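# Six arms hold a cloth flat above the lanterns

## Task

Six arms are fixed on the tabletop (scene frame, metres; heading in degrees counter-clockwise from +x): arm1 at x=-0.87, y=+0.65, z=+0.72, heading -90; arm2 at x=-0.87, y=-0.65, z=+0.72, heading +90; arm3 at x=+0.00, y=+0.65, z=+0.72, heading -90; arm4 at x=+0.00, y=-0.65, z=+0.72, heading +90; arm5 at x=+0.87, y=+0.65, z=+0.72, heading -90; arm6 at x=+0.87, y=-0.65, z=+0.72, heading +90. Grip the cloth by its four handles and hold it motionless. Every part of it must sit roughly a hand's width higher than the lantern tops, and seen from above it must cover the painted patch. At the end it must touch nothing else. Each lantern must still be upright in its original spot. The task fails if, at the end, any arm touches the cloth fabric itself or any gripper holds a lantern.

## Robot and tools

Robots: six identical i2rt Big YAM arms named arm1 to arm6. Each has six revolute joints, a two-finger gripper and a wrist camera (arm1_cam_wrist ... arm6_cam_wrist). Two fixed room cameras, cam_high and cam_low, give wide and narrow overview images of 672x504 pixels; wrist images are 504x504 fisheye. With joints 1 and 6 at 0 and the hand level and pointing ahead, the wrist camera rides on top of the hand looking toward the fingertips. The hand reaches about 1.0 m out from the joint-1 axis.

Frame: a single scene frame, origin on the floor, +z up. The arm feet stand at table height z=+0.72; arms with y=+0.65 face -y, arms with y=-0.65 face +y. The hand point is midway between the fingertips; its z axis runs along the fingers and its y axis is the closing direction. Hand poses come from the URDF forward kinematics using each foot's true placement, which is never printed.

Joints (all absolute targets, radians except the gripper): joint1_rad -2.879 to 2.879 (turns the arm about its foot, positive is counter-clockwise seen from above, 0 unfolds the arm toward the direction its foot faces); joint2_rad 0 to 3.141 (shoulder; 0 has the upper arm lying back nearly flat, increasing lifts it up then forward); joint3_rad 0 to 3.019 (elbow; 0 is folded flat, increasing opens it); joint4_rad -1.692 to 1.57 (hand pitch, positive tips fingers up); joint5_rad -1.57 to 1.57 (hand yaw, positive toward the arm's right); joint6_rad -2.094 to 2.094 (hand roll, positive clockwise looking from behind the hand); gripper_m 0 to 0.093 metres, the fingertip gap, so smaller closes. Done tolerances are ±0.045, ±0.14, ±0.09, ±0.055, ±0.03, ±0.035 rad and ±0.003 m. Joints move at different speeds, so the hand can sweep a wide arc between postures.

Tools:
- execute_actions: "actions" is a list with zero or one action. The action is an object keyed by arm name; each arm holds a "joints" object mapping any of joint1_rad..joint6_rad and gripper_m to absolute target values in the units above. Not offsets. All named motions begin at once and may finish at different moments. An empty list only reports state and images. Optional "cameras": list of camera names, or "all"; omitted/null means all, [] means none. A bad key, bad camera name or out-of-range value rejects the whole call and nothing moves. A joint or arm left out may keep driving toward an earlier target.
- wait: "seconds" from 0 to 10; commands nothing, then reports like an empty execute_actions.
- zoom_image: "camera" plus "region" [x0, y0, x1, y1] in pixels of that camera's latest full image, top-left origin, at most 504x504 in size.
- read_manual: optional "section", only "licences"; returns licence text, moves nothing.
- finished_scene: "scene" is the integer number of the scene being closed; irreversible, and the robot must keep the goal satisfied.

Results: each robot's joint_positions and hand state, plus images in the order listed on the "pictures" line. joint_status tells how each commanded motion ended: done; "off_target" (rested away from target, may still push); "contact_stop" or "time_out" (after which the joint holds where it stopped, though a timed-out joint may keep a nearby target and push on, listed in on_its_own); "not_followed" after a "joint command not followed" line with a "cause:", meaning a safety check blocked that arm's joint targets (the gripper still acts) and may retry them on later actions. on_its_own lists uncommanded behaviour; "held at" is the joint's current target, not its position. If a call reports a stop, later motion calls in the same reply are skipped. A target very near the current reading may not move the joint; loaded joints sag.

Heat: holding load warms motors, even while you think. A MOTOR HOT line appears at 85 °C; at 100 °C an OVER-TEMPERATURE FAULT drops that whole arm until it cools, and its unfinished keys read "limit_stop_at_motor_heat" (resend those targets afterwards). To relieve a joint that is straining, command it to its reported position.

Avoid: arms pressing hard against each other (fails and ends the run; nothing reports arm-to-arm contact, and the clearance check ignores fingers, gripper housings and wrist cameras and can react late); ramming into the table or objects, since the arm does not stop on contact; knocking lanterns over or shoving any rigid item out of the work area; dropping or slipping the cloth; touching the fabric rather than the handles at the end; leaving a lantern in a gripper. Loose objects may occasionally get a brief nudge from outside. While you reason, the robots keep holding the last command.

Each tool is called as name(argument=value, ...), one argument or row to a line, values as JSON.

## Session

execute_actions(
  actions=[],
)

Scene clock: 0.00 s.
Motor temperatures (°C, as the motors report them): arm1=[22 20 20 22 23 20] | arm2=[20 21 19 21 23 23] | arm3=[21 20 21 19 23 19] | arm4=[20 20 20 21 21 23] | arm5=[19 21 23 20 21 20] | arm6=[23 20 21 22 21 20]
arm1.joint_positions: joint1_rad=+0.008 joint2_rad=+0.423 joint3_rad=+1.474 joint4_rad=-1.528 joint5_rad=+0.016 joint6_rad=-0.009 gripper_m=+0.094
arm1.joint_status: not commanded
arm1.hand: x=-0.8757 y=+0.5372 z=+1.3608 quat_wxyz=(-0.356, -0.611, -0.597, +0.378) (m; scene frame)
arm2.joint_positions: joint1_rad=-0.008 joint2_rad=+0.442 joint3_rad=+1.473 joint4_rad=-1.527 joint5_rad=+0.005 joint6_rad=+0.001 gripper_m=+0.094
arm2.joint_status: not commanded
arm2.hand: x=-0.8710 y=-0.5242 z=+1.3351 quat_wxyz=(-0.358, +0.613, -0.604, -0.362) (m; scene frame)
arm3.joint_positions: joint1_rad=+0.001 joint2_rad=+0.449 joint3_rad=+1.475 joint4_rad=-1.547 joint5_rad=-0.017 joint6_rad=+0.017 gripper_m=+0.095
arm3.joint_status: not commanded
arm3.hand: x=+0.0109 y=+0.5330 z=+1.3529 quat_wxyz=(-0.364, -0.606, -0.615, +0.349) (m; scene frame)
arm4.joint_positions: joint1_rad=+0.003 joint2_rad=+0.439 joint3_rad=+1.478 joint4_rad=-1.550 joint5_rad=-0.013 joint6_rad=+0.001 gripper_m=+0.095
arm4.joint_status: not commanded
arm4.hand: x=-0.0136 y=-0.5369 z=+1.3518 quat_wxyz=(-0.353, +0.624, -0.594, -0.365) (m; scene frame)
arm5.joint_positions: joint1_rad=-0.005 joint2_rad=+0.446 joint3_rad=+1.482 joint4_rad=-1.550 joint5_rad=+0.016 joint6_rad=-0.005 gripper_m=+0.095
arm5.joint_status: not commanded
arm5.hand: x=+0.8625 y=+0.5269 z=+1.3476 quat_wxyz=(-0.357, -0.607, -0.617, +0.350) (m; scene frame)
arm6.joint_positions: joint1_rad=-0.002 joint2_rad=+0.451 joint3_rad=+1.467 joint4_rad=-1.536 joint5_rad=-0.013 joint6_rad=+0.002 gripper_m=+0.094
arm6.joint_status: not commanded
arm6.hand: x=+0.8715 y=-0.5230 z=+1.2879 quat_wxyz=(-0.347, +0.613, -0.611, -0.360) (m; scene frame)
pictures: arm1_cam_wrist, arm2_cam_wrist, arm3_cam_wrist, arm4_cam_wrist, arm5_cam_wrist, arm6_cam_wrist, cam_high, cam_low
Images, in order (width x height): arm1_cam_wrist 504x504, arm2_cam_wrist 504x504, arm3_cam_wrist 504x504, arm4_cam_wrist 504x504, arm5_cam_wrist 504x504, arm6_cam_wrist 504x504, cam_high 672x504, cam_low 672x504.

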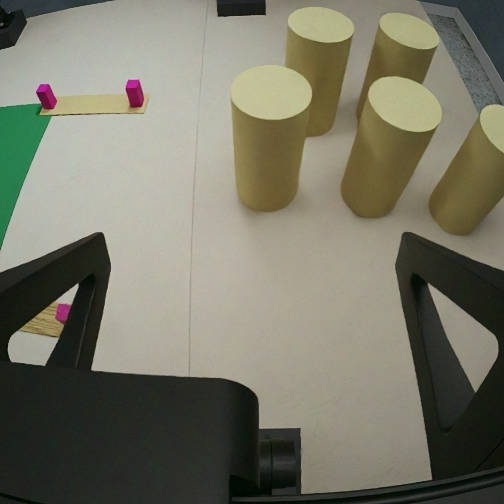

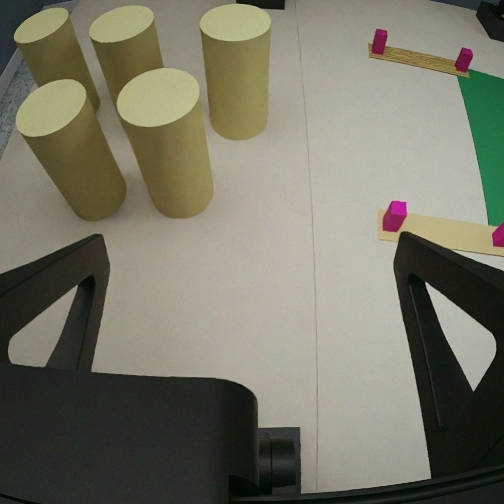

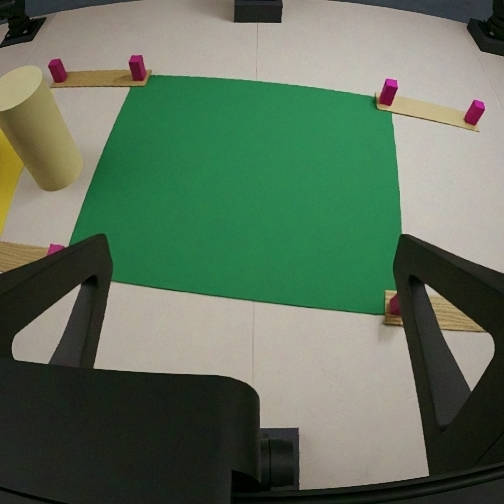

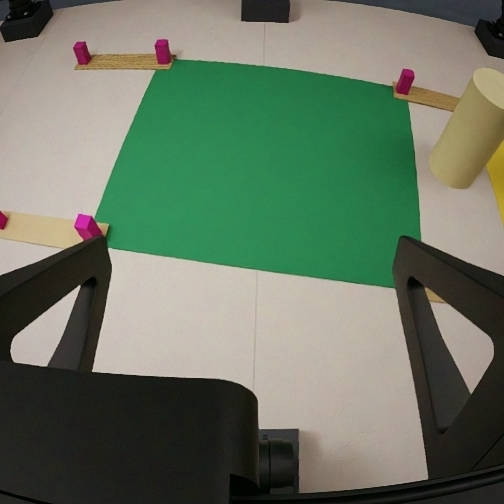

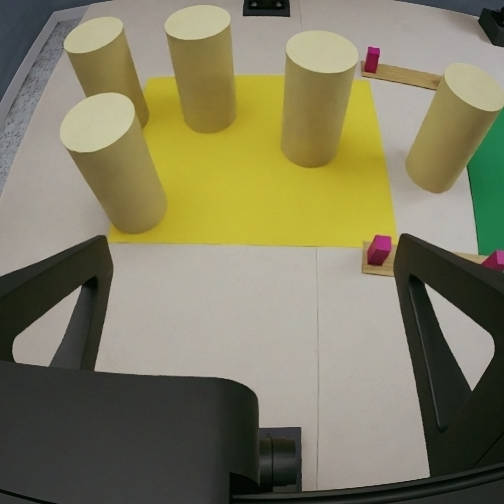

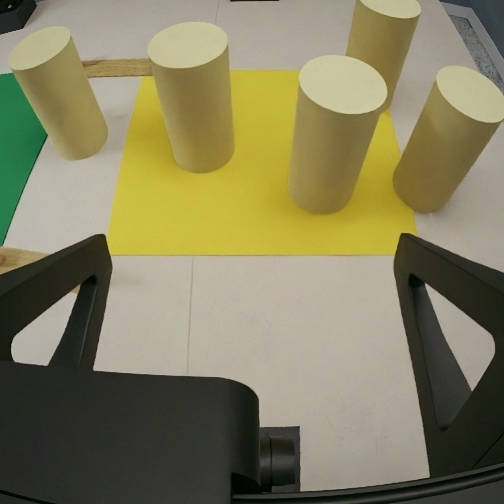

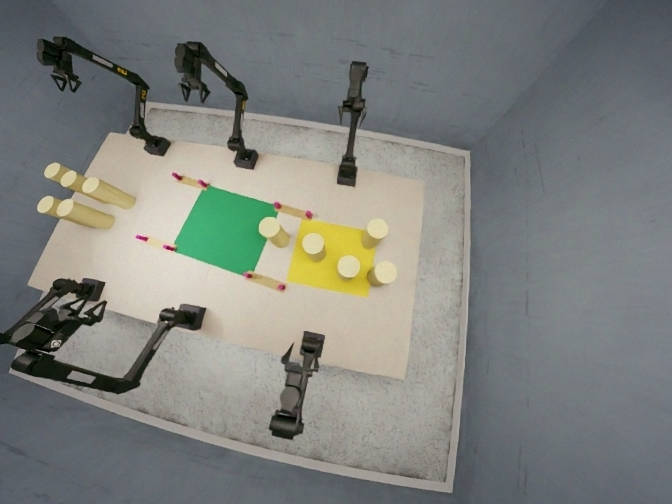

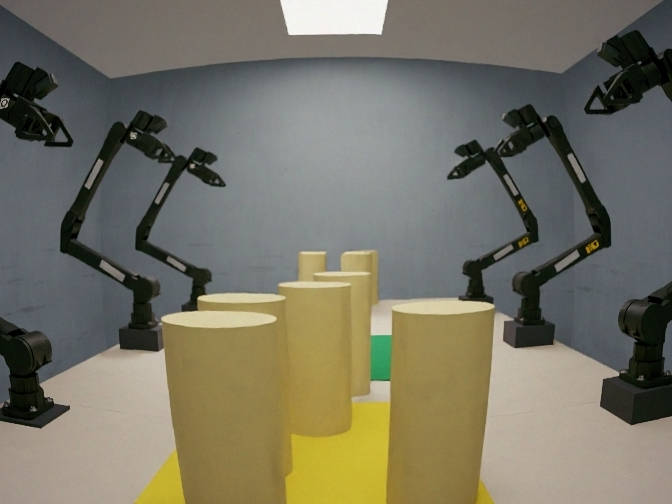

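execute_actions(
  actions=[
    {"arm3":{"joints":{"joint1_rad":-0.893,"joint5_rad":-0.348,"joint6_rad":-0.679}},"arm4":{"joints":{"joint1_rad":0.825,"joint5_rad":0.424,"joint6_rad":0.896}},"arm5":{"joints":{"joint1_rad":-0.97,"joint5_rad":-0.378,"joint6_rad":-0.759}},"arm6":{"joints":{"joint1_rad":1.166,"joint5_rad":0.503,"joint6_rad":1.267}}},
  ],
  cameras=[],
)

execute_actions(
  actions=[
    {"arm3":{"joints":{"joint2_rad":1.327,"joint3_rad":0.72,"joint4_rad":-0.564}},"arm4":{"joints":{"joint2_rad":1.72,"joint3_rad":1.186,"joint4_rad":-0.719}},"arm5":{"joints":{"joint2_rad":1.781,"joint3_rad":1.284,"joint4_rad":-0.703}},"arm6":{"joints":{"joint2_rad":1.944,"joint3_rad":1.694,"joint4_rad":-1.17}}},
  ],
  cameras=["arm3_cam_wrist","arm4_cam_wrist","arm5_cam_wrist","arm6_cam_wrist","cam_high"],
)

Scene clock: 107.63 s.
Motor temperatures (°C, as the motors report them): arm1=[22 21 24 22 23 20] | arm2=[20 21 23 21 23 23] | arm3=[21 21 25 19 23 19] | arm4=[20 20 24 21 21 23] | arm5=[19 22 26 21 21 20] | arm6=[23 20 24 22 21 20]
arm1.joint_positions: joint1_rad=+0.008 joint2_rad=+0.423 joint3_rad=+1.474 joint4_rad=-1.528 joint5_rad=+0.016 joint6_rad=-0.009 gripper_m=+0.094
arm1.joint_status: not commanded
arm1.hand: x=-0.8757 y=+0.5372 z=+1.3608 quat_wxyz=(-0.356, -0.611, -0.597, +0.378) (m; scene frame)
arm2.joint_positions: joint1_rad=-0.008 joint2_rad=+0.442 joint3_rad=+1.473 joint4_rad=-1.527 joint5_rad=+0.005 joint6_rad=+0.001 gripper_m=+0.094
arm2.joint_status: not commanded
arm2.hand: x=-0.8710 y=-0.5242 z=+1.3351 quat_wxyz=(-0.358, +0.613, -0.604, -0.362) (m; scene frame)
arm3.joint_positions: joint1_rad=-0.883 joint2_rad=+0.449 joint3_rad=+1.475 joint4_rad=-1.547 joint5_rad=-0.346 joint6_rad=-0.666 gripper_m=+0.095
arm3.joint_status: all done
arm3.hand: x=-0.0420 y=+0.5376 z=+1.3585 quat_wxyz=(-0.156, -0.603, -0.604, +0.497) (m; scene frame)
arm4.joint_positions: joint1_rad=+0.820 joint2_rad=+0.439 joint3_rad=+1.478 joint4_rad=-1.550 joint5_rad=+0.421 joint6_rad=+0.882 gripper_m=+0.095
arm4.joint_status: all done
arm4.hand: x=-0.0389 y=-0.5318 z=+1.3588 quat_wxyz=(-0.145, +0.515, -0.677, -0.505) (m; scene frame)
arm5.joint_positions: joint1_rad=-0.960 joint2_rad=+0.446 joint3_rad=+1.482 joint4_rad=-1.550 joint5_rad=-0.375 joint6_rad=-0.746 gripper_m=+0.095
arm5.joint_status: all done
arm5.hand: x=+0.8137 y=+0.5303 z=+1.3528 quat_wxyz=(-0.138, -0.595, -0.617, +0.496) (m; scene frame)
arm6.joint_positions: joint1_rad=+1.159 joint2_rad=+0.451 joint3_rad=+1.467 joint4_rad=-1.536 joint5_rad=+0.499 joint6_rad=+1.256 gripper_m=+0.094
arm6.joint_status: all done
arm6.hand: x=+0.8080 y=-0.5299 z=+1.2988 quat_wxyz=(+0.008, +0.471, -0.704, -0.531) (m; scene frame)
pictures: none
No camera images: the call's "cameras" was empty. Leave "cameras" out to get every camera's image.

Scene clock: 109.40 s.
Motor temperatures (°C, as the motors report them): arm1=[22 21 24 22 23 20] | arm2=[20 21 23 21 23 23] | arm3=[21 21 25 19 23 19] | arm4=[20 20 24 21 21 23] | arm5=[19 22 26 21 21 20] | arm6=[23 21 25 22 21 20]
arm1.joint_positions: joint1_rad=+0.008 joint2_rad=+0.423 joint3_rad=+1.474 joint4_rad=-1.528 joint5_rad=+0.016 joint6_rad=-0.009 gripper_m=+0.094
arm1.joint_status: not commanded
arm1.hand: x=-0.8757 y=+0.5372 z=+1.3608 quat_wxyz=(-0.356, -0.611, -0.597, +0.378) (m; scene frame)
arm2.joint_positions: joint1_rad=-0.008 joint2_rad=+0.442 joint3_rad=+1.473 joint4_rad=-1.527 joint5_rad=+0.005 joint6_rad=+0.001 gripper_m=+0.094
arm2.joint_status: not commanded
arm2.hand: x=-0.8710 y=-0.5242 z=+1.3351 quat_wxyz=(-0.358, +0.613, -0.604, -0.362) (m; scene frame)
arm3.joint_positions: joint1_rad=-0.883 joint2_rad=+1.324 joint3_rad=+0.716 joint4_rad=-0.582 joint5_rad=-0.347 joint6_rad=-0.667 gripper_m=+0.095
arm3.joint_status: all done
arm3.hand: x=-0.2643 y=+0.3508 z=+0.8746 quat_wxyz=(-0.172, -0.727, -0.637, +0.190) (m; scene frame)
arm4.joint_positions: joint1_rad=+0.820 joint2_rad=+1.718 joint3_rad=+1.181 joint4_rad=-0.740 joint5_rad=+0.424 joint6_rad=+0.884 gripper_m=+0.095
arm4.joint_status: all done
arm4.hand: x=-0.3603 y=-0.2417 z=+0.8653 quat_wxyz=(-0.202, +0.652, -0.714, -0.157) (m; scene frame)
arm5.joint_positions: joint1_rad=-0.960 joint2_rad=+1.776 joint3_rad=+1.276 joint4_rad=-0.721 joint5_rad=-0.378 joint6_rad=-0.747 gripper_m=+0.095
arm5.joint_status: all done
arm5.hand: x=+0.4426 y=+0.2497 z=+0.8613 quat_wxyz=(-0.177, -0.723, -0.645, +0.173) (m; scene frame)
arm6.joint_positions: joint1_rad=+1.159 joint2_rad=+1.937 joint3_rad=+1.678 joint4_rad=-1.174 joint5_rad=+0.502 joint6_rad=+1.258 gripper_m=+0.094
arm6.joint_status: all done
arm6.hand: x=+0.3338 y=-0.3269 z=+0.8707 quat_wxyz=(-0.195, +0.637, -0.727, -0.164) (m; scene frame)
pictures: arm3_cam_wrist, arm4_cam_wrist, arm5_cam_wrist, arm6_cam_wrist, cam_high
Images, in order (width x height): arm3_cam_wrist 504x504, arm4_cam_wrist 504x504, arm5_cam_wrist 504x504, arm6_cam_wrist 504x504, cam_high 672x504.

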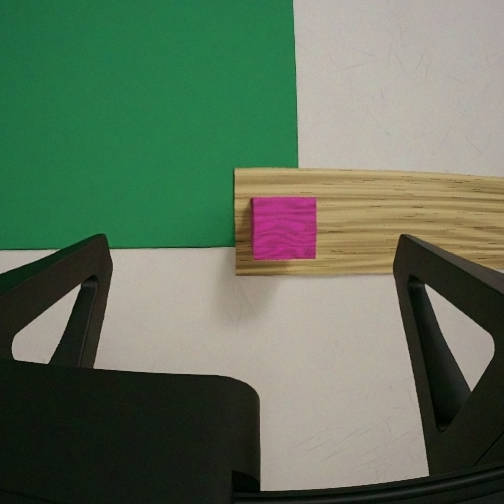

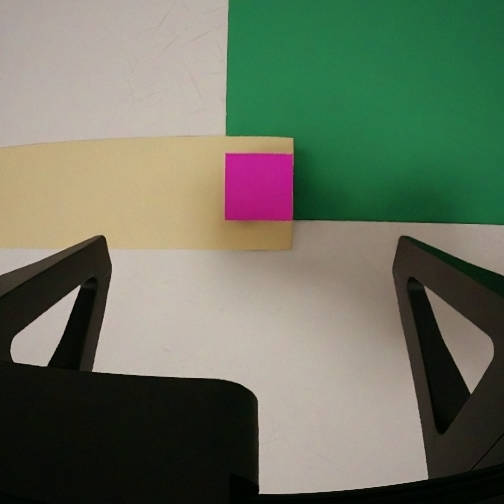

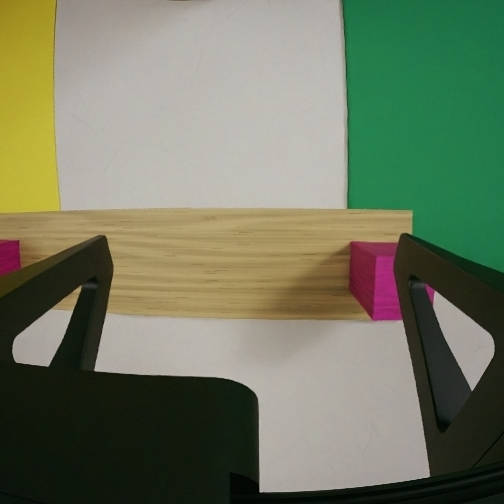

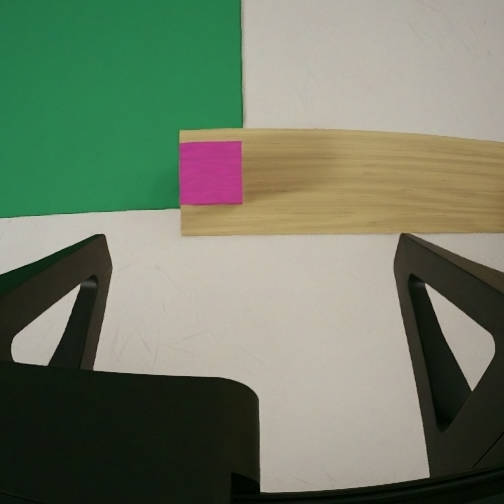

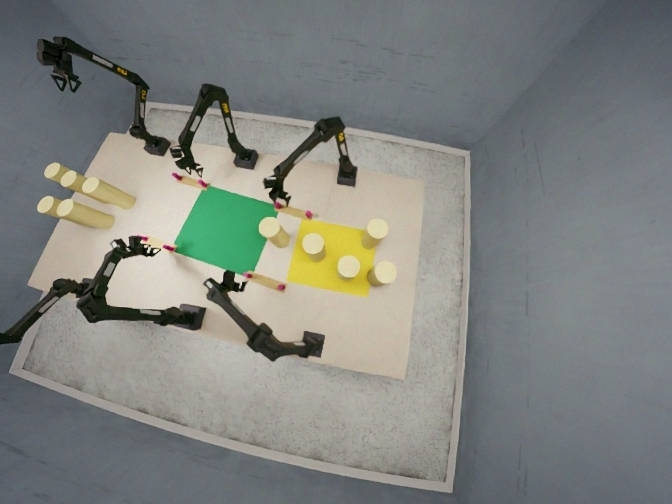

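execute_actions(
  actions=[
    {"arm3":{"joints":{"joint1_rad":-0.916}},"arm4":{"joints":{"joint1_rad":0.775,"joint6_rad":0.86}},"arm5":{"joints":{"joint1_rad":-1.105,"joint5_rad":-0.41,"joint6_rad":-0.87,"joint2_rad":1.885,"joint3_rad":1.46,"joint4_rad":-0.825}},"arm6":{"joints":{"joint1_rad":1.115,"joint6_rad":1.23}}},
  ],
  cameras=["arm5_cam_wrist"],
)

execute_actions(
  actions=[
    {"arm3":{"joints":{"joint2_rad":1.657,"joint3_rad":0.654,"joint4_rad":-0.168}},"arm4":{"joints":{"joint2_rad":1.936,"joint3_rad":1.154,"joint4_rad":-0.471}},"arm6":{"joints":{"joint2_rad":2.13,"joint3_rad":1.68,"joint4_rad":-0.97}}},
  ],
  cameras=["arm3_cam_wrist","arm4_cam_wrist","arm6_cam_wrist"],
)

Scene clock: 140.07 s.
Motor temperatures (°C, as the motors report them): arm1=[22 21 24 22 23 20] | arm2=[20 21 23 21 23 23] | arm3=[21 21 26 19 23 19] | arm4=[20 22 25 21 21 23] | arm5=[20 23 27 21 22 20] | arm6=[23 22 26 22 21 20]
arm1.joint_positions: joint1_rad=+0.008 joint2_rad=+0.423 joint3_rad=+1.474 joint4_rad=-1.528 joint5_rad=+0.016 joint6_rad=-0.009 gripper_m=+0.094
arm1.joint_status: not commanded
arm1.hand: x=-0.8757 y=+0.5372 z=+1.3608 quat_wxyz=(-0.356, -0.611, -0.597, +0.378) (m; scene frame)
arm2.joint_positions: joint1_rad=-0.008 joint2_rad=+0.442 joint3_rad=+1.473 joint4_rad=-1.527 joint5_rad=+0.005 joint6_rad=+0.001 gripper_m=+0.094
arm2.joint_status: not commanded
arm2.hand: x=-0.8710 y=-0.5242 z=+1.3351 quat_wxyz=(-0.358, +0.613, -0.604, -0.362) (m; scene frame)
arm3.joint_positions: joint1_rad=-0.905 joint2_rad=+1.324 joint3_rad=+0.716 joint4_rad=-0.582 joint5_rad=-0.347 joint6_rad=-0.667 gripper_m=+0.095
arm3.joint_status: all done
arm3.hand: x=-0.2710 y=+0.3569 z=+0.8747 quat_wxyz=(-0.170, -0.734, -0.628, +0.192) (m; scene frame)
arm4.joint_positions: joint1_rad=+0.773 joint2_rad=+1.718 joint3_rad=+1.181 joint4_rad=-0.740 joint5_rad=+0.424 joint6_rad=+0.873 gripper_m=+0.095
arm4.joint_status: all done
arm4.hand: x=-0.3406 y=-0.2252 z=+0.8657 quat_wxyz=(-0.207, +0.638, -0.726, -0.151) (m; scene frame)
arm5.joint_positions: joint1_rad=-1.117 joint2_rad=+1.876 joint3_rad=+1.410 joint4_rad=-0.811 joint5_rad=-0.409 joint6_rad=-0.857 gripper_m=+0.095
arm5.joint_status: all done
arm5.hand: x=+0.3634 y=+0.3040 z=+0.8537 quat_wxyz=(-0.173, -0.741, -0.626, +0.170) (m; scene frame)
arm6.joint_positions: joint1_rad=+1.114 joint2_rad=+1.937 joint3_rad=+1.678 joint4_rad=-1.174 joint5_rad=+0.502 joint6_rad=+1.241 gripper_m=+0.094
arm6.joint_status: all done
arm6.hand: x=+0.3490 y=-0.3028 z=+0.8705 quat_wxyz=(-0.200, +0.627, -0.736, -0.158) (m; scene frame)
pictures: arm5_cam_wrist
Images, in order (width x height): arm5_cam_wrist 504x504.

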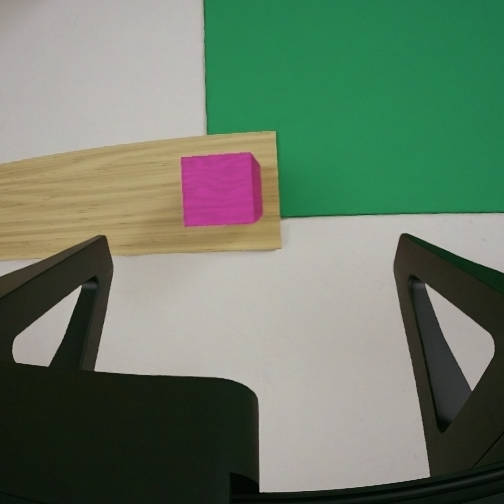

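Scene clock: 141.23 s.
Motor temperatures (°C, as the motors report them): arm1=[22 21 24 22 23 20] | arm2=[20 21 23 21 23 23] | arm3=[21 21 26 19 23 19] | arm4=[20 22 25 21 21 23] | arm5=[20 23 27 21 22 20] | arm6=[23 22 26 22 21 20]
arm1.joint_positions: joint1_rad=+0.008 joint2_rad=+0.423 joint3_rad=+1.474 joint4_rad=-1.528 joint5_rad=+0.016 joint6_rad=-0.009 gripper_m=+0.094
arm1.joint_status: not commanded
arm1.hand: x=-0.8757 y=+0.5372 z=+1.3608 quat_wxyz=(-0.356, -0.611, -0.597, +0.378) (m; scene frame)
arm2.joint_positions: joint1_rad=-0.008 joint2_rad=+0.442 joint3_rad=+1.473 joint4_rad=-1.527 joint5_rad=+0.005 joint6_rad=+0.001 gripper_m=+0.094
arm2.joint_status: not commanded
arm2.hand: x=-0.8710 y=-0.5242 z=+1.3351 quat_wxyz=(-0.358, +0.613, -0.604, -0.362) (m; scene frame)
arm3.joint_positions: joint1_rad=-0.905 joint2_rad=+1.663 joint3_rad=+0.656 joint4_rad=-0.186 joint5_rad=-0.347 joint6_rad=-0.667 gripper_m=+0.095
arm3.joint_status: all done
arm3.hand: x=-0.2873 y=+0.3440 z=+0.7570 quat_wxyz=(-0.170, -0.735, -0.628, +0.191) (m; scene frame)
arm4.joint_positions: joint1_rad=+0.773 joint2_rad=+1.941 joint3_rad=+1.143 joint4_rad=-0.492 joint5_rad=+0.424 joint6_rad=+0.873 gripper_m=+0.095
arm4.joint_status: all done
arm4.hand: x=-0.3487 y=-0.2153 z=+0.7507 quat_wxyz=(-0.207, +0.640, -0.726, -0.145) (m; scene frame)
arm5.joint_positions: joint1_rad=-1.117 joint2_rad=+1.876 joint3_rad=+1.410 joint4_rad=-0.811 joint5_rad=-0.409 joint6_rad=-0.857 gripper_m=+0.095
arm5.joint_status: not commanded
arm5.hand: x=+0.3634 y=+0.3040 z=+0.8537 quat_wxyz=(-0.173, -0.741, -0.626, +0.170) (m; scene frame)
arm6.joint_positions: joint1_rad=+1.114 joint2_rad=+2.152 joint3_rad=+1.671 joint4_rad=-0.984 joint5_rad=+0.502 joint6_rad=+1.240 gripper_m=+0.094
arm6.joint_status: all done
arm6.hand: x=+0.3232 y=-0.2910 z=+0.7409 quat_wxyz=(-0.206, +0.631, -0.734, -0.143) (m; scene frame)
pictures: arm3_cam_wrist, arm4_cam_wrist, arm6_cam_wrist
Images, in order (width x height): arm3_cam_wrist 504x504, arm4_cam_wrist 504x504, arm6_cam_wrist 504x504.

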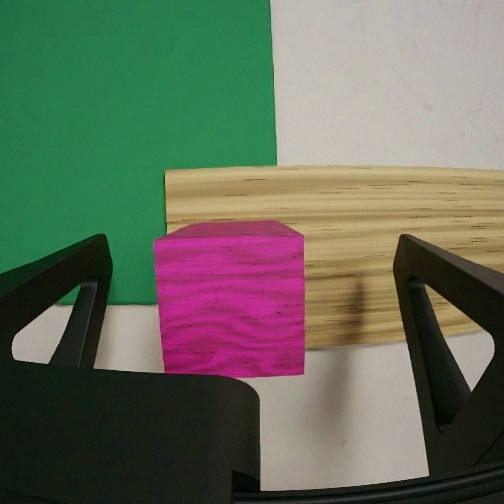

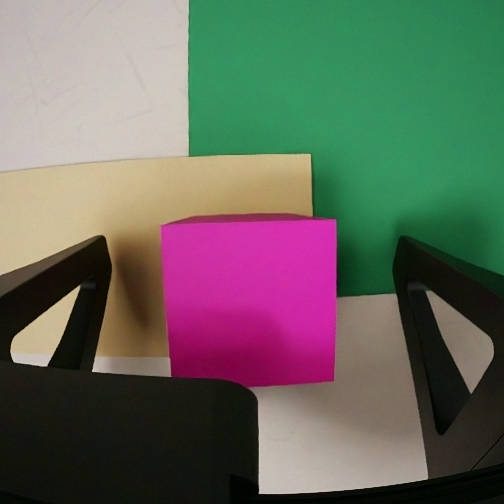

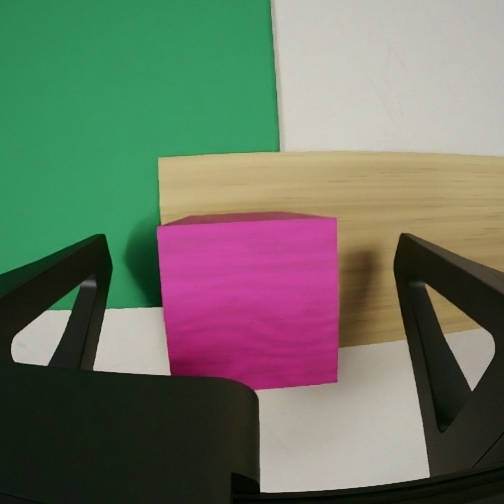

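execute_actions(
  actions=[
    {"arm5":{"joints":{"joint1_rad":-1.05,"joint2_rad":2.03,"joint3_rad":1.37,"joint4_rad":-0.574,"joint6_rad":-0.8}},"arm6":{"joints":{"joint2_rad":2.115}}},
  ],
  cameras=["arm5_cam_wrist"],
)

Scene clock: 148.20 s.
Motor temperatures (°C, as the motors report them): arm1=[22 21 24 22 23 20] | arm2=[20 21 23 21 23 23] | arm3=[21 21 25 19 23 19] | arm4=[20 22 25 21 21 23] | arm5=[20 24 28 20 22 20] | arm6=[23 23 26 22 21 20]
arm1.joint_positions: joint1_rad=+0.008 joint2_rad=+0.423 joint3_rad=+1.474 joint4_rad=-1.528 joint5_rad=+0.016 joint6_rad=-0.009 gripper_m=+0.094
arm1.joint_status: not commanded
arm1.hand: x=-0.8757 y=+0.5372 z=+1.3608 quat_wxyz=(-0.356, -0.611, -0.597, +0.378) (m; scene frame)
arm2.joint_positions: joint1_rad=-0.008 joint2_rad=+0.442 joint3_rad=+1.473 joint4_rad=-1.527 joint5_rad=+0.005 joint6_rad=+0.001 gripper_m=+0.094
arm2.joint_status: not commanded
arm2.hand: x=-0.8710 y=-0.5242 z=+1.3351 quat_wxyz=(-0.358, +0.613, -0.604, -0.362) (m; scene frame)
arm3.joint_positions: joint1_rad=-0.905 joint2_rad=+1.663 joint3_rad=+0.656 joint4_rad=-0.186 joint5_rad=-0.347 joint6_rad=-0.667 gripper_m=+0.095
arm3.joint_status: not commanded
arm3.hand: x=-0.2873 y=+0.3440 z=+0.7570 quat_wxyz=(-0.170, -0.735, -0.628, +0.191) (m; scene frame)
arm4.joint_positions: joint1_rad=+0.773 joint2_rad=+1.941 joint3_rad=+1.143 joint4_rad=-0.492 joint5_rad=+0.424 joint6_rad=+0.873 gripper_m=+0.095
arm4.joint_status: not commanded
arm4.hand: x=-0.3487 y=-0.2153 z=+0.7507 quat_wxyz=(-0.207, +0.640, -0.726, -0.145) (m; scene frame)
arm5.joint_positions: joint1_rad=-1.048 joint2_rad=+2.035 joint3_rad=+1.357 joint4_rad=-0.590 joint5_rad=-0.409 joint6_rad=-0.813 gripper_m=+0.095
arm5.joint_status: all done
arm5.hand: x=+0.3809 y=+0.2653 z=+0.7542 quat_wxyz=(-0.182, -0.732, -0.636, +0.165) (m; scene frame)
arm6.joint_positions: joint1_rad=+1.114 joint2_rad=+2.152 joint3_rad=+1.671 joint4_rad=-0.984 joint5_rad=+0.502 joint6_rad=+1.240 gripper_m=+0.094
arm6.joint_status: all done
arm6.hand: x=+0.3232 y=-0.2910 z=+0.7409 quat_wxyz=(-0.206, +0.631, -0.734, -0.143) (m; scene frame)
pictures: arm5_cam_wrist
Images, in order (width x height): arm5_cam_wrist 504x504.

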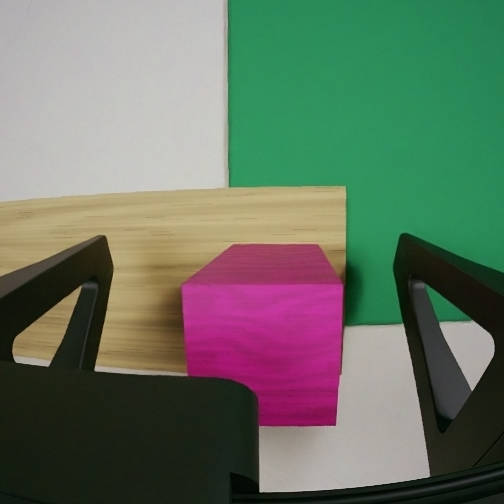

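execute_actions(
  actions=[
    {"arm5":{"joints":{"joint1_rad":-1.082}},"arm6":{"joints":{"joint2_rad":2.09}}},
  ],
  cameras=[],
)

execute_actions(
  actions=[
    {"arm3":{"joints":{"gripper_m":0.02}},"arm4":{"joints":{"gripper_m":0.02}},"arm5":{"joints":{"gripper_m":0.02}},"arm6":{"joints":{"gripper_m":0.02}}},
  ],
  cameras=["arm3_cam_wrist","arm4_cam_wrist","arm5_cam_wrist","arm6_cam_wrist"],
)

Scene clock: 157.23 s.
Motor temperatures (°C, as the motors report them): arm1=[22 21 24 22 23 20] | arm2=[20 21 23 21 23 23] | arm3=[21 21 25 19 23 19] | arm4=[20 22 25 21 21 23] | arm5=[19 24 28 20 22 20] | arm6=[23 23 26 22 21 20]
arm1.joint_positions: joint1_rad=+0.008 joint2_rad=+0.423 joint3_rad=+1.474 joint4_rad=-1.528 joint5_rad=+0.016 joint6_rad=-0.009 gripper_m=+0.094
arm1.joint_status: not commanded
arm1.hand: x=-0.8757 y=+0.5372 z=+1.3608 quat_wxyz=(-0.356, -0.611, -0.597, +0.378) (m; scene frame)
arm2.joint_positions: joint1_rad=-0.008 joint2_rad=+0.442 joint3_rad=+1.473 joint4_rad=-1.527 joint5_rad=+0.005 joint6_rad=+0.001 gripper_m=+0.094
arm2.joint_status: not commanded
arm2.hand: x=-0.8710 y=-0.5242 z=+1.3351 quat_wxyz=(-0.358, +0.613, -0.604, -0.362) (m; scene frame)
arm3.joint_positions: joint1_rad=-0.905 joint2_rad=+1.663 joint3_rad=+0.656 joint4_rad=-0.186 joint5_rad=-0.347 joint6_rad=-0.667 gripper_m=+0.095
arm3.joint_status: not commanded
arm3.hand: x=-0.2873 y=+0.3440 z=+0.7570 quat_wxyz=(-0.170, -0.735, -0.628, +0.191) (m; scene frame)
arm4.joint_positions: joint1_rad=+0.773 joint2_rad=+1.941 joint3_rad=+1.143 joint4_rad=-0.492 joint5_rad=+0.424 joint6_rad=+0.873 gripper_m=+0.095
arm4.joint_status: not commanded
arm4.hand: x=-0.3487 y=-0.2153 z=+0.7507 quat_wxyz=(-0.207, +0.640, -0.726, -0.145) (m; scene frame)
arm5.joint_positions: joint1_rad=-1.075 joint2_rad=+2.035 joint3_rad=+1.357 joint4_rad=-0.590 joint5_rad=-0.409 joint6_rad=-0.812 gripper_m=+0.095
arm5.joint_status: all done
arm5.hand: x=+0.3708 y=+0.2785 z=+0.7542 quat_wxyz=(-0.179, -0.741, -0.626, +0.167) (m; scene frame)
arm6.joint_positions: joint1_rad=+1.114 joint2_rad=+2.129 joint3_rad=+1.671 joint4_rad=-0.984 joint5_rad=+0.502 joint6_rad=+1.240 gripper_m=+0.094
arm6.joint_status: all done
arm6.hand: x=+0.3209 y=-0.2898 z=+0.7555 quat_wxyz=(-0.202, +0.628, -0.736, -0.154) (m; scene frame)
pictures: none
No camera images: the call's "cameras" was empty. Leave "cameras" out to get every camera's image.

Scene clock: 158.03 s.
Motor temperatures (°C, as the motors report them): arm1=[22 21 24 22 23 20] | arm2=[20 21 23 21 23 23] | arm3=[21 21 25 19 23 19] | arm4=[20 22 25 21 21 23] | arm5=[19 24 28 20 22 20] | arm6=[23 24 26 22 21 20]
arm1.joint_positions: joint1_rad=+0.008 joint2_rad=+0.423 joint3_rad=+1.474 joint4_rad=-1.528 joint5_rad=+0.016 joint6_rad=-0.009 gripper_m=+0.094
arm1.joint_status: not commanded
arm1.hand: x=-0.8757 y=+0.5372 z=+1.3608 quat_wxyz=(-0.356, -0.611, -0.597, +0.378) (m; scene frame)
arm2.joint_positions: joint1_rad=-0.008 joint2_rad=+0.442 joint3_rad=+1.473 joint4_rad=-1.527 joint5_rad=+0.005 joint6_rad=+0.001 gripper_m=+0.094
arm2.joint_status: not commanded
arm2.hand: x=-0.8710 y=-0.5242 z=+1.3351 quat_wxyz=(-0.358, +0.613, -0.604, -0.362) (m; scene frame)
arm3.joint_positions: joint1_rad=-0.905 joint2_rad=+1.663 joint3_rad=+0.656 joint4_rad=-0.186 joint5_rad=-0.350 joint6_rad=-0.667 gripper_m=+0.029
arm3.joint_status: gripper_m off_target (ended at +0.029, target +0.020)
arm3.hand: x=-0.2871 y=+0.3437 z=+0.7572 quat_wxyz=(-0.171, -0.734, -0.629, +0.191) (m; scene frame)
arm4.joint_positions: joint1_rad=+0.773 joint2_rad=+1.937 joint3_rad=+1.143 joint4_rad=-0.485 joint5_rad=+0.418 joint6_rad=+0.872 gripper_m=+0.030
arm4.joint_status: gripper_m off_target (ended at +0.030, target +0.020)
arm4.hand: x=-0.3510 y=-0.2142 z=+0.7531 quat_wxyz=(-0.204, +0.639, -0.726, -0.151) (m; scene frame)
arm5.joint_positions: joint1_rad=-1.075 joint2_rad=+2.035 joint3_rad=+1.357 joint4_rad=-0.586 joint5_rad=-0.409 joint6_rad=-0.810 gripper_m=+0.030
arm5.joint_status: gripper_m off_target (ended at +0.030, target +0.020)
arm5.hand: x=+0.3700 y=+0.2783 z=+0.7544 quat_wxyz=(-0.179, -0.741, -0.625, +0.169) (m; scene frame)
arm6.joint_positions: joint1_rad=+1.114 joint2_rad=+2.129 joint3_rad=+1.671 joint4_rad=-0.978 joint5_rad=+0.501 joint6_rad=+1.239 gripper_m=+0.030
arm6.joint_status: gripper_m off_target (ended at +0.030, target +0.020)
arm6.hand: x=+0.3197 y=-0.2894 z=+0.7556 quat_wxyz=(-0.200, +0.628, -0.736, -0.156) (m; scene frame)
pictures: arm3_cam_wrist, arm4_cam_wrist, arm5_cam_wrist, arm6_cam_wrist
Images, in order (width x height): arm3_cam_wrist 504x504, arm4_cam_wrist 504x504, arm5_cam_wrist 504x504, arm6_cam_wrist 504x504.

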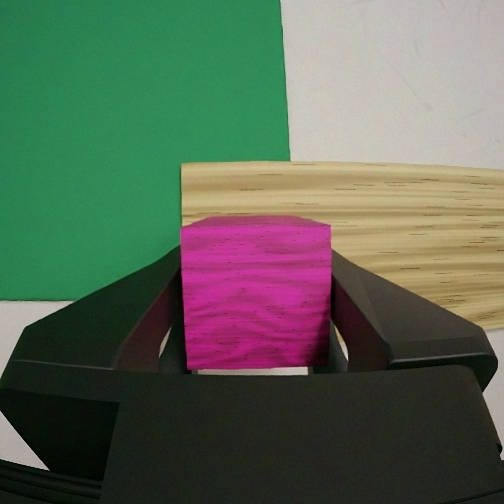

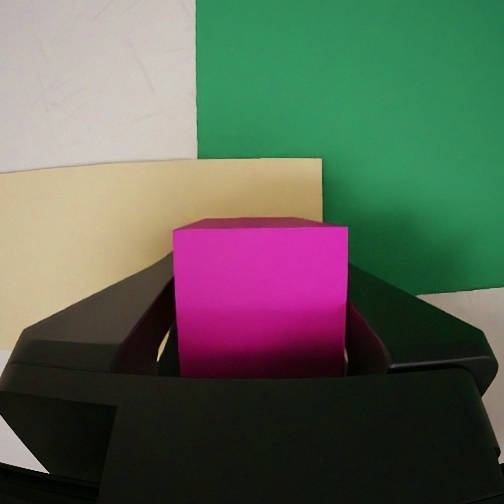

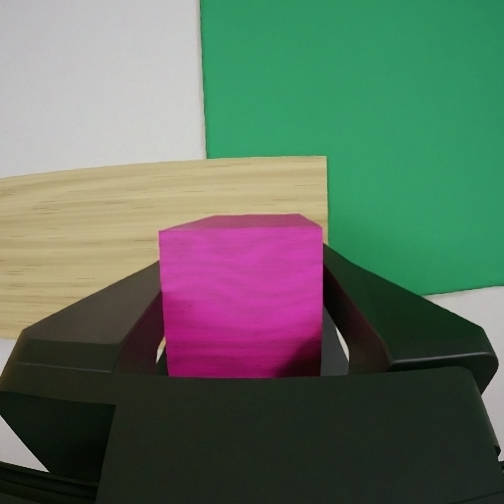

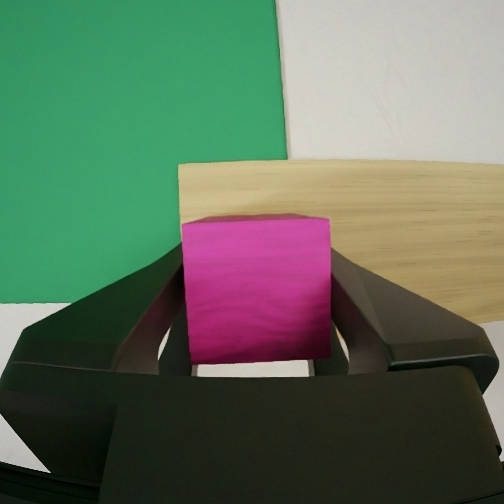

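execute_actions(
  actions=[
    {"arm3":{"joints":{"joint2_rad":1.278,"joint3_rad":0.856,"joint4_rad":-0.749}},"arm4":{"joints":{"joint2_rad":1.69,"joint3_rad":1.32,"joint4_rad":-0.883}},"arm5":{"joints":{"joint2_rad":1.83,"joint3_rad":1.546,"joint4_rad":-0.966}},"arm6":{"joints":{"joint2_rad":1.995,"joint3_rad":1.954,"joint4_rad":-1.38}}},
  ],
  cameras=[],
)

execute_actions(
  actions=[
    {"arm3":{"joints":{"joint2_rad":1.193,"joint3_rad":1.278,"joint4_rad":-1.246}},"arm4":{"joints":{"joint2_rad":1.625,"joint3_rad":1.73,"joint4_rad":-1.344}},"arm5":{"joints":{"joint2_rad":1.803,"joint3_rad":2.0,"joint4_rad":-1.43}},"arm6":{"joints":{"joint2_rad":2.03,"joint3_rad":2.49,"joint4_rad":-1.69}}},
  ],
  cameras=["cam_high","cam_low"],
)

Scene clock: 182.33 s.
Motor temperatures (°C, as the motors report them): arm1=[22 21 25 22 23 20] | arm2=[20 21 24 21 23 23] | arm3=[21 21 25 19 23 19] | arm4=[20 23 25 21 21 23] | arm5=[19 25 28 20 22 20] | arm6=[23 24 26 22 21 20]
arm1.joint_positions: joint1_rad=+0.008 joint2_rad=+0.423 joint3_rad=+1.474 joint4_rad=-1.528 joint5_rad=+0.016 joint6_rad=-0.009 gripper_m=+0.094
arm1.joint_status: not commanded
arm1.hand: x=-0.8757 y=+0.5372 z=+1.3608 quat_wxyz=(-0.356, -0.611, -0.597, +0.378) (m; scene frame)
arm2.joint_positions: joint1_rad=-0.008 joint2_rad=+0.442 joint3_rad=+1.473 joint4_rad=-1.527 joint5_rad=+0.005 joint6_rad=+0.001 gripper_m=+0.094
arm2.joint_status: not commanded
arm2.hand: x=-0.8710 y=-0.5242 z=+1.3351 quat_wxyz=(-0.358, +0.613, -0.604, -0.362) (m; scene frame)
arm3.joint_positions: joint1_rad=-0.905 joint2_rad=+1.283 joint3_rad=+0.826 joint4_rad=-0.740 joint5_rad=-0.356 joint6_rad=-0.667 gripper_m=+0.029
arm3.joint_status: all done
arm3.hand: x=-0.2788 y=+0.3487 z=+0.9228 quat_wxyz=(-0.174, -0.734, -0.629, +0.188) (m; scene frame)
arm4.joint_positions: joint1_rad=+0.773 joint2_rad=+1.689 joint3_rad=+1.299 joint4_rad=-0.872 joint5_rad=+0.427 joint6_rad=+0.864 gripper_m=+0.030
arm4.joint_status: all done
arm4.hand: x=-0.3537 y=-0.2128 z=+0.9205 quat_wxyz=(-0.208, +0.639, -0.723, -0.157) (m; scene frame)
arm5.joint_positions: joint1_rad=-1.075 joint2_rad=+1.814 joint3_rad=+1.528 joint4_rad=-0.949 joint5_rad=-0.406 joint6_rad=-0.810 gripper_m=+0.030
arm5.joint_status: all done
arm5.hand: x=+0.3655 y=+0.2762 z=+0.9308 quat_wxyz=(-0.175, -0.738, -0.626, +0.182) (m; scene frame)
arm6.joint_positions: joint1_rad=+1.114 joint2_rad=+2.002 joint3_rad=+1.910 joint4_rad=-1.352 joint5_rad=+0.501 joint6_rad=+1.239 gripper_m=+0.030
arm6.joint_status: all done
arm6.hand: x=+0.3226 y=-0.2899 z=+0.9193 quat_wxyz=(-0.202, +0.629, -0.735, -0.152) (m; scene frame)
pictures: none
No camera images: the call's "cameras" was empty. Leave "cameras" out to get every camera's image.

Scene clock: 183.83 s.
Motor temperatures (°C, as the motors report them): arm1=[22 21 25 22 23 20] | arm2=[20 21 24 21 23 23] | arm3=[21 21 25 19 23 19] | arm4=[20 23 26 21 21 23] | arm5=[19 25 28 20 22 20] | arm6=[23 24 27 22 21 20]
arm1.joint_positions: joint1_rad=+0.008 joint2_rad=+0.423 joint3_rad=+1.474 joint4_rad=-1.528 joint5_rad=+0.016 joint6_rad=-0.009 gripper_m=+0.094
arm1.joint_status: not commanded
arm1.hand: x=-0.8757 y=+0.5372 z=+1.3608 quat_wxyz=(-0.356, -0.611, -0.597, +0.378) (m; scene frame)
arm2.joint_positions: joint1_rad=-0.008 joint2_rad=+0.442 joint3_rad=+1.473 joint4_rad=-1.527 joint5_rad=+0.005 joint6_rad=+0.001 gripper_m=+0.094
arm2.joint_status: not commanded
arm2.hand: x=-0.8710 y=-0.5242 z=+1.3351 quat_wxyz=(-0.358, +0.613, -0.604, -0.362) (m; scene frame)
arm3.joint_positions: joint1_rad=-0.905 joint2_rad=+1.193 joint3_rad=+1.223 joint4_rad=-1.237 joint5_rad=-0.354 joint6_rad=-0.667 gripper_m=+0.029
arm3.joint_status: all done
arm3.hand: x=-0.2793 y=+0.3485 z=+1.0966 quat_wxyz=(-0.173, -0.736, -0.629, +0.184) (m; scene frame)
arm4.joint_positions: joint1_rad=+0.767 joint2_rad=+1.616 joint3_rad=+1.690 joint4_rad=-1.331 joint5_rad=+0.430 joint6_rad=+0.861 gripper_m=+0.030
arm4.joint_status: all done
arm4.hand: x=-0.3548 y=-0.2103 z=+1.1023 quat_wxyz=(-0.210, +0.637, -0.724, -0.160) (m; scene frame)
arm5.joint_positions: joint1_rad=-1.075 joint2_rad=+1.812 joint3_rad=+1.951 joint4_rad=-1.411 joint5_rad=-0.406 joint6_rad=-0.810 gripper_m=+0.030
arm5.joint_status: all done
arm5.hand: x=+0.3607 y=+0.2733 z=+1.0886 quat_wxyz=(-0.178, -0.742, -0.625, +0.164) (m; scene frame)
arm6.joint_positions: joint1_rad=+1.114 joint2_rad=+2.048 joint3_rad=+2.430 joint4_rad=-1.674 joint5_rad=+0.500 joint6_rad=+1.239 gripper_m=+0.030
arm6.joint_status: all done
arm6.hand: x=+0.3043 y=-0.2801 z=+1.0937 quat_wxyz=(-0.172, +0.610, -0.742, -0.219) (m; scene frame)
pictures: cam_high, cam_low
Images, in order (width x height): cam_high 672x504, cam_low 672x504.

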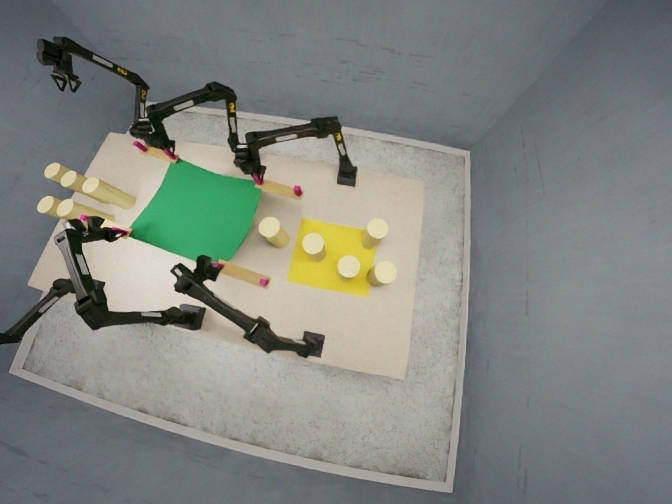

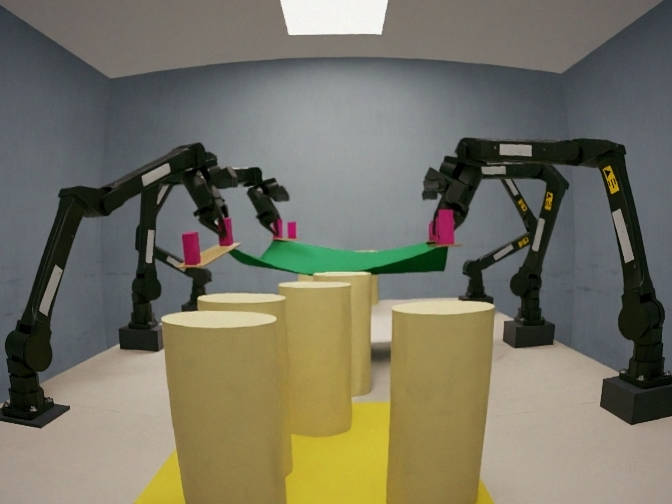

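execute_actions(
  actions=[
    {"arm3":{"joints":{"joint2_rad":1.23,"joint3_rad":1.55,"joint4_rad":-1.45}},"arm4":{"joints":{"joint2_rad":1.66,"joint3_rad":2.02,"joint4_rad":-1.57}},"arm5":{"joints":{"joint2_rad":1.76,"joint3_rad":2.2,"joint4_rad":-1.62}},"arm6":{"joints":{"joint2_rad":1.9}}},
  ],
  cameras=[],
)

execute_actions(
  actions=[
    {"arm3":{"joints":{"joint1_rad":-0.63,"joint2_rad":1.194,"joint3_rad":1.52,"joint4_rad":-1.43,"joint5_rad":-0.29,"joint6_rad":-0.55}},"arm4":{"joints":{"joint1_rad":0.58,"joint2_rad":1.2,"joint3_rad":1.51,"joint4_rad":-1.43,"joint5_rad":0.28,"joint6_rad":0.52}},"arm5":{"joints":{"joint1_rad":-1.013,"joint2_rad":1.593,"joint3_rad":1.91,"joint4_rad":-1.563,"joint5_rad":-0.43,"joint6_rad":-0.915}},"arm6":{"joints":{"joint1_rad":0.955,"joint2_rad":1.68,"joint3_rad":2.19,"joint4_rad":-1.69,"joint5_rad":0.41,"joint6_rad":0.88}}},
  ],
  cameras=["cam_high","cam_low"],
)

Scene clock: 222.40 s.
Motor temperatures (°C, as the motors report them): arm1=[22 21 25 22 23 20] | arm2=[20 21 24 21 23 23] | arm3=[21 21 33 19 23 19] | arm4=[20 23 31 21 21 23] | arm5=[19 26 32 20 22 20] | arm6=[23 25 30 22 21 20]
arm1.joint_positions: joint1_rad=+0.008 joint2_rad=+0.423 joint3_rad=+1.474 joint4_rad=-1.528 joint5_rad=+0.016 joint6_rad=-0.009 gripper_m=+0.094
arm1.joint_status: not commanded
arm1.hand: x=-0.8757 y=+0.5372 z=+1.3608 quat_wxyz=(-0.356, -0.611, -0.597, +0.378) (m; scene frame)
arm2.joint_positions: joint1_rad=-0.008 joint2_rad=+0.442 joint3_rad=+1.473 joint4_rad=-1.527 joint5_rad=+0.005 joint6_rad=+0.001 gripper_m=+0.094
arm2.joint_status: not commanded
arm2.hand: x=-0.8710 y=-0.5242 z=+1.3351 quat_wxyz=(-0.358, +0.613, -0.604, -0.362) (m; scene frame)
arm3.joint_positions: joint1_rad=-0.905 joint2_rad=+1.229 joint3_rad=+1.497 joint4_rad=-1.443 joint5_rad=-0.355 joint6_rad=-0.667 gripper_m=+0.029
arm3.joint_status: all done
arm3.hand: x=-0.2832 y=+0.3447 z=+1.1919 quat_wxyz=(-0.173, -0.731, -0.629, +0.199) (m; scene frame)
arm4.joint_positions: joint1_rad=+0.766 joint2_rad=+1.652 joint3_rad=+1.972 joint4_rad=-1.564 joint5_rad=+0.432 joint6_rad=+0.861 gripper_m=+0.030
arm4.joint_status: all done
arm4.hand: x=-0.3537 y=-0.2118 z=+1.1917 quat_wxyz=(-0.211, +0.635, -0.725, -0.166) (m; scene frame)
arm5.joint_positions: joint1_rad=-1.075 joint2_rad=+1.775 joint3_rad=+2.150 joint4_rad=-1.598 joint5_rad=-0.406 joint6_rad=-0.810 gripper_m=+0.030
arm5.joint_status: all done
arm5.hand: x=+0.3811 y=+0.2852 z=+1.1853 quat_wxyz=(-0.174, -0.737, -0.626, +0.188) (m; scene frame)
arm6.joint_positions: joint1_rad=+1.114 joint2_rad=+1.922 joint3_rad=+2.437 joint4_rad=-1.675 joint5_rad=+0.500 joint6_rad=+1.239 gripper_m=+0.030
arm6.joint_status: all done
arm6.hand: x=+0.3354 y=-0.2947 z=+1.1758 quat_wxyz=(-0.145, +0.590, -0.744, -0.276) (m; scene frame)
pictures: none
No camera images: the call's "cameras" was empty. Leave "cameras" out to get every camera's image.

Scene clock: 223.90 s.
Motor temperatures (°C, as the motors report them): arm1=[22 21 25 22 23 20] | arm2=[20 21 24 21 23 23] | arm3=[21 21 33 19 23 19] | arm4=[20 23 30 21 21 23] | arm5=[19 26 32 20 22 20] | arm6=[23 25 30 22 21 20]
arm1.joint_positions: joint1_rad=+0.008 joint2_rad=+0.423 joint3_rad=+1.474 joint4_rad=-1.528 joint5_rad=+0.016 joint6_rad=-0.009 gripper_m=+0.094
arm1.joint_status: not commanded
arm1.hand: x=-0.8757 y=+0.5372 z=+1.3608 quat_wxyz=(-0.356, -0.611, -0.597, +0.378) (m; scene frame)
arm2.joint_positions: joint1_rad=-0.008 joint2_rad=+0.442 joint3_rad=+1.473 joint4_rad=-1.527 joint5_rad=+0.005 joint6_rad=+0.001 gripper_m=+0.094
arm2.joint_status: not commanded
arm2.hand: x=-0.8710 y=-0.5242 z=+1.3351 quat_wxyz=(-0.358, +0.613, -0.604, -0.362) (m; scene frame)
arm3.joint_positions: joint1_rad=-0.623 joint2_rad=+1.208 joint3_rad=+1.497 joint4_rad=-1.443 joint5_rad=-0.295 joint6_rad=-0.555 gripper_m=+0.029
arm3.joint_status: all done
arm3.hand: x=-0.1914 y=+0.2857 z=+1.1963 quat_wxyz=(-0.181, -0.680, -0.688, +0.178) (m; scene frame)
arm4.joint_positions: joint1_rad=+0.570 joint2_rad=+1.207 joint3_rad=+1.500 joint4_rad=-1.455 joint5_rad=+0.290 joint6_rad=+0.525 gripper_m=+0.030
arm4.joint_status: all done
arm4.hand: x=-0.1974 y=-0.2852 z=+1.1887 quat_wxyz=(-0.189, +0.692, -0.678, -0.162) (m; scene frame)
arm5.joint_positions: joint1_rad=-1.015 joint2_rad=+1.600 joint3_rad=+1.906 joint4_rad=-1.566 joint5_rad=-0.424 joint6_rad=-0.910 gripper_m=+0.030
arm5.joint_status: all done
arm5.hand: x=+0.4588 y=+0.2902 z=+1.1800 quat_wxyz=(-0.183, -0.686, -0.682, +0.175) (m; scene frame)
arm6.joint_positions: joint1_rad=+0.950 joint2_rad=+1.690 joint3_rad=+2.193 joint4_rad=-1.679 joint5_rad=+0.406 joint6_rad=+0.901 gripper_m=+0.030
arm6.joint_status: all done
arm6.hand: x=+0.4571 y=-0.2702 z=+1.1986 quat_wxyz=(-0.166, +0.669, -0.690, -0.219) (m; scene frame)
pictures: cam_high, cam_low
Images, in order (width x height): cam_high 672x504, cam_low 672x504.

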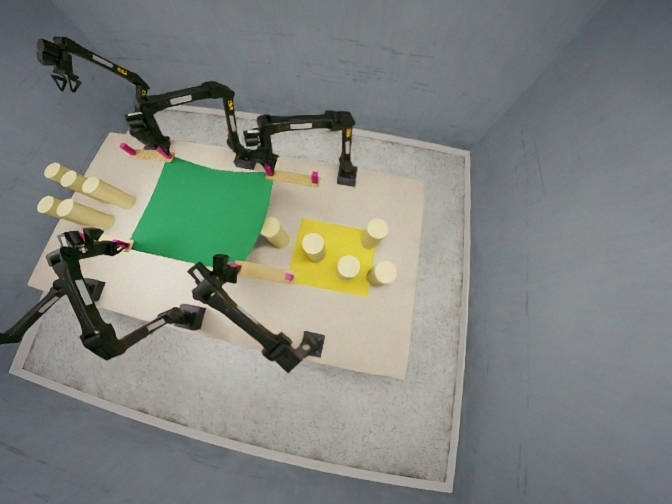

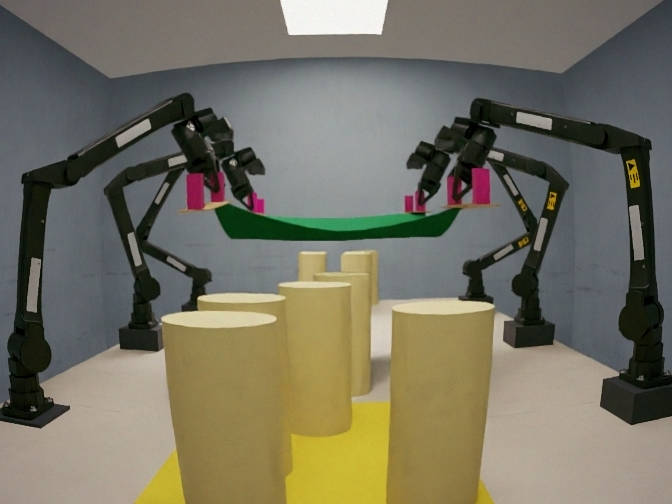

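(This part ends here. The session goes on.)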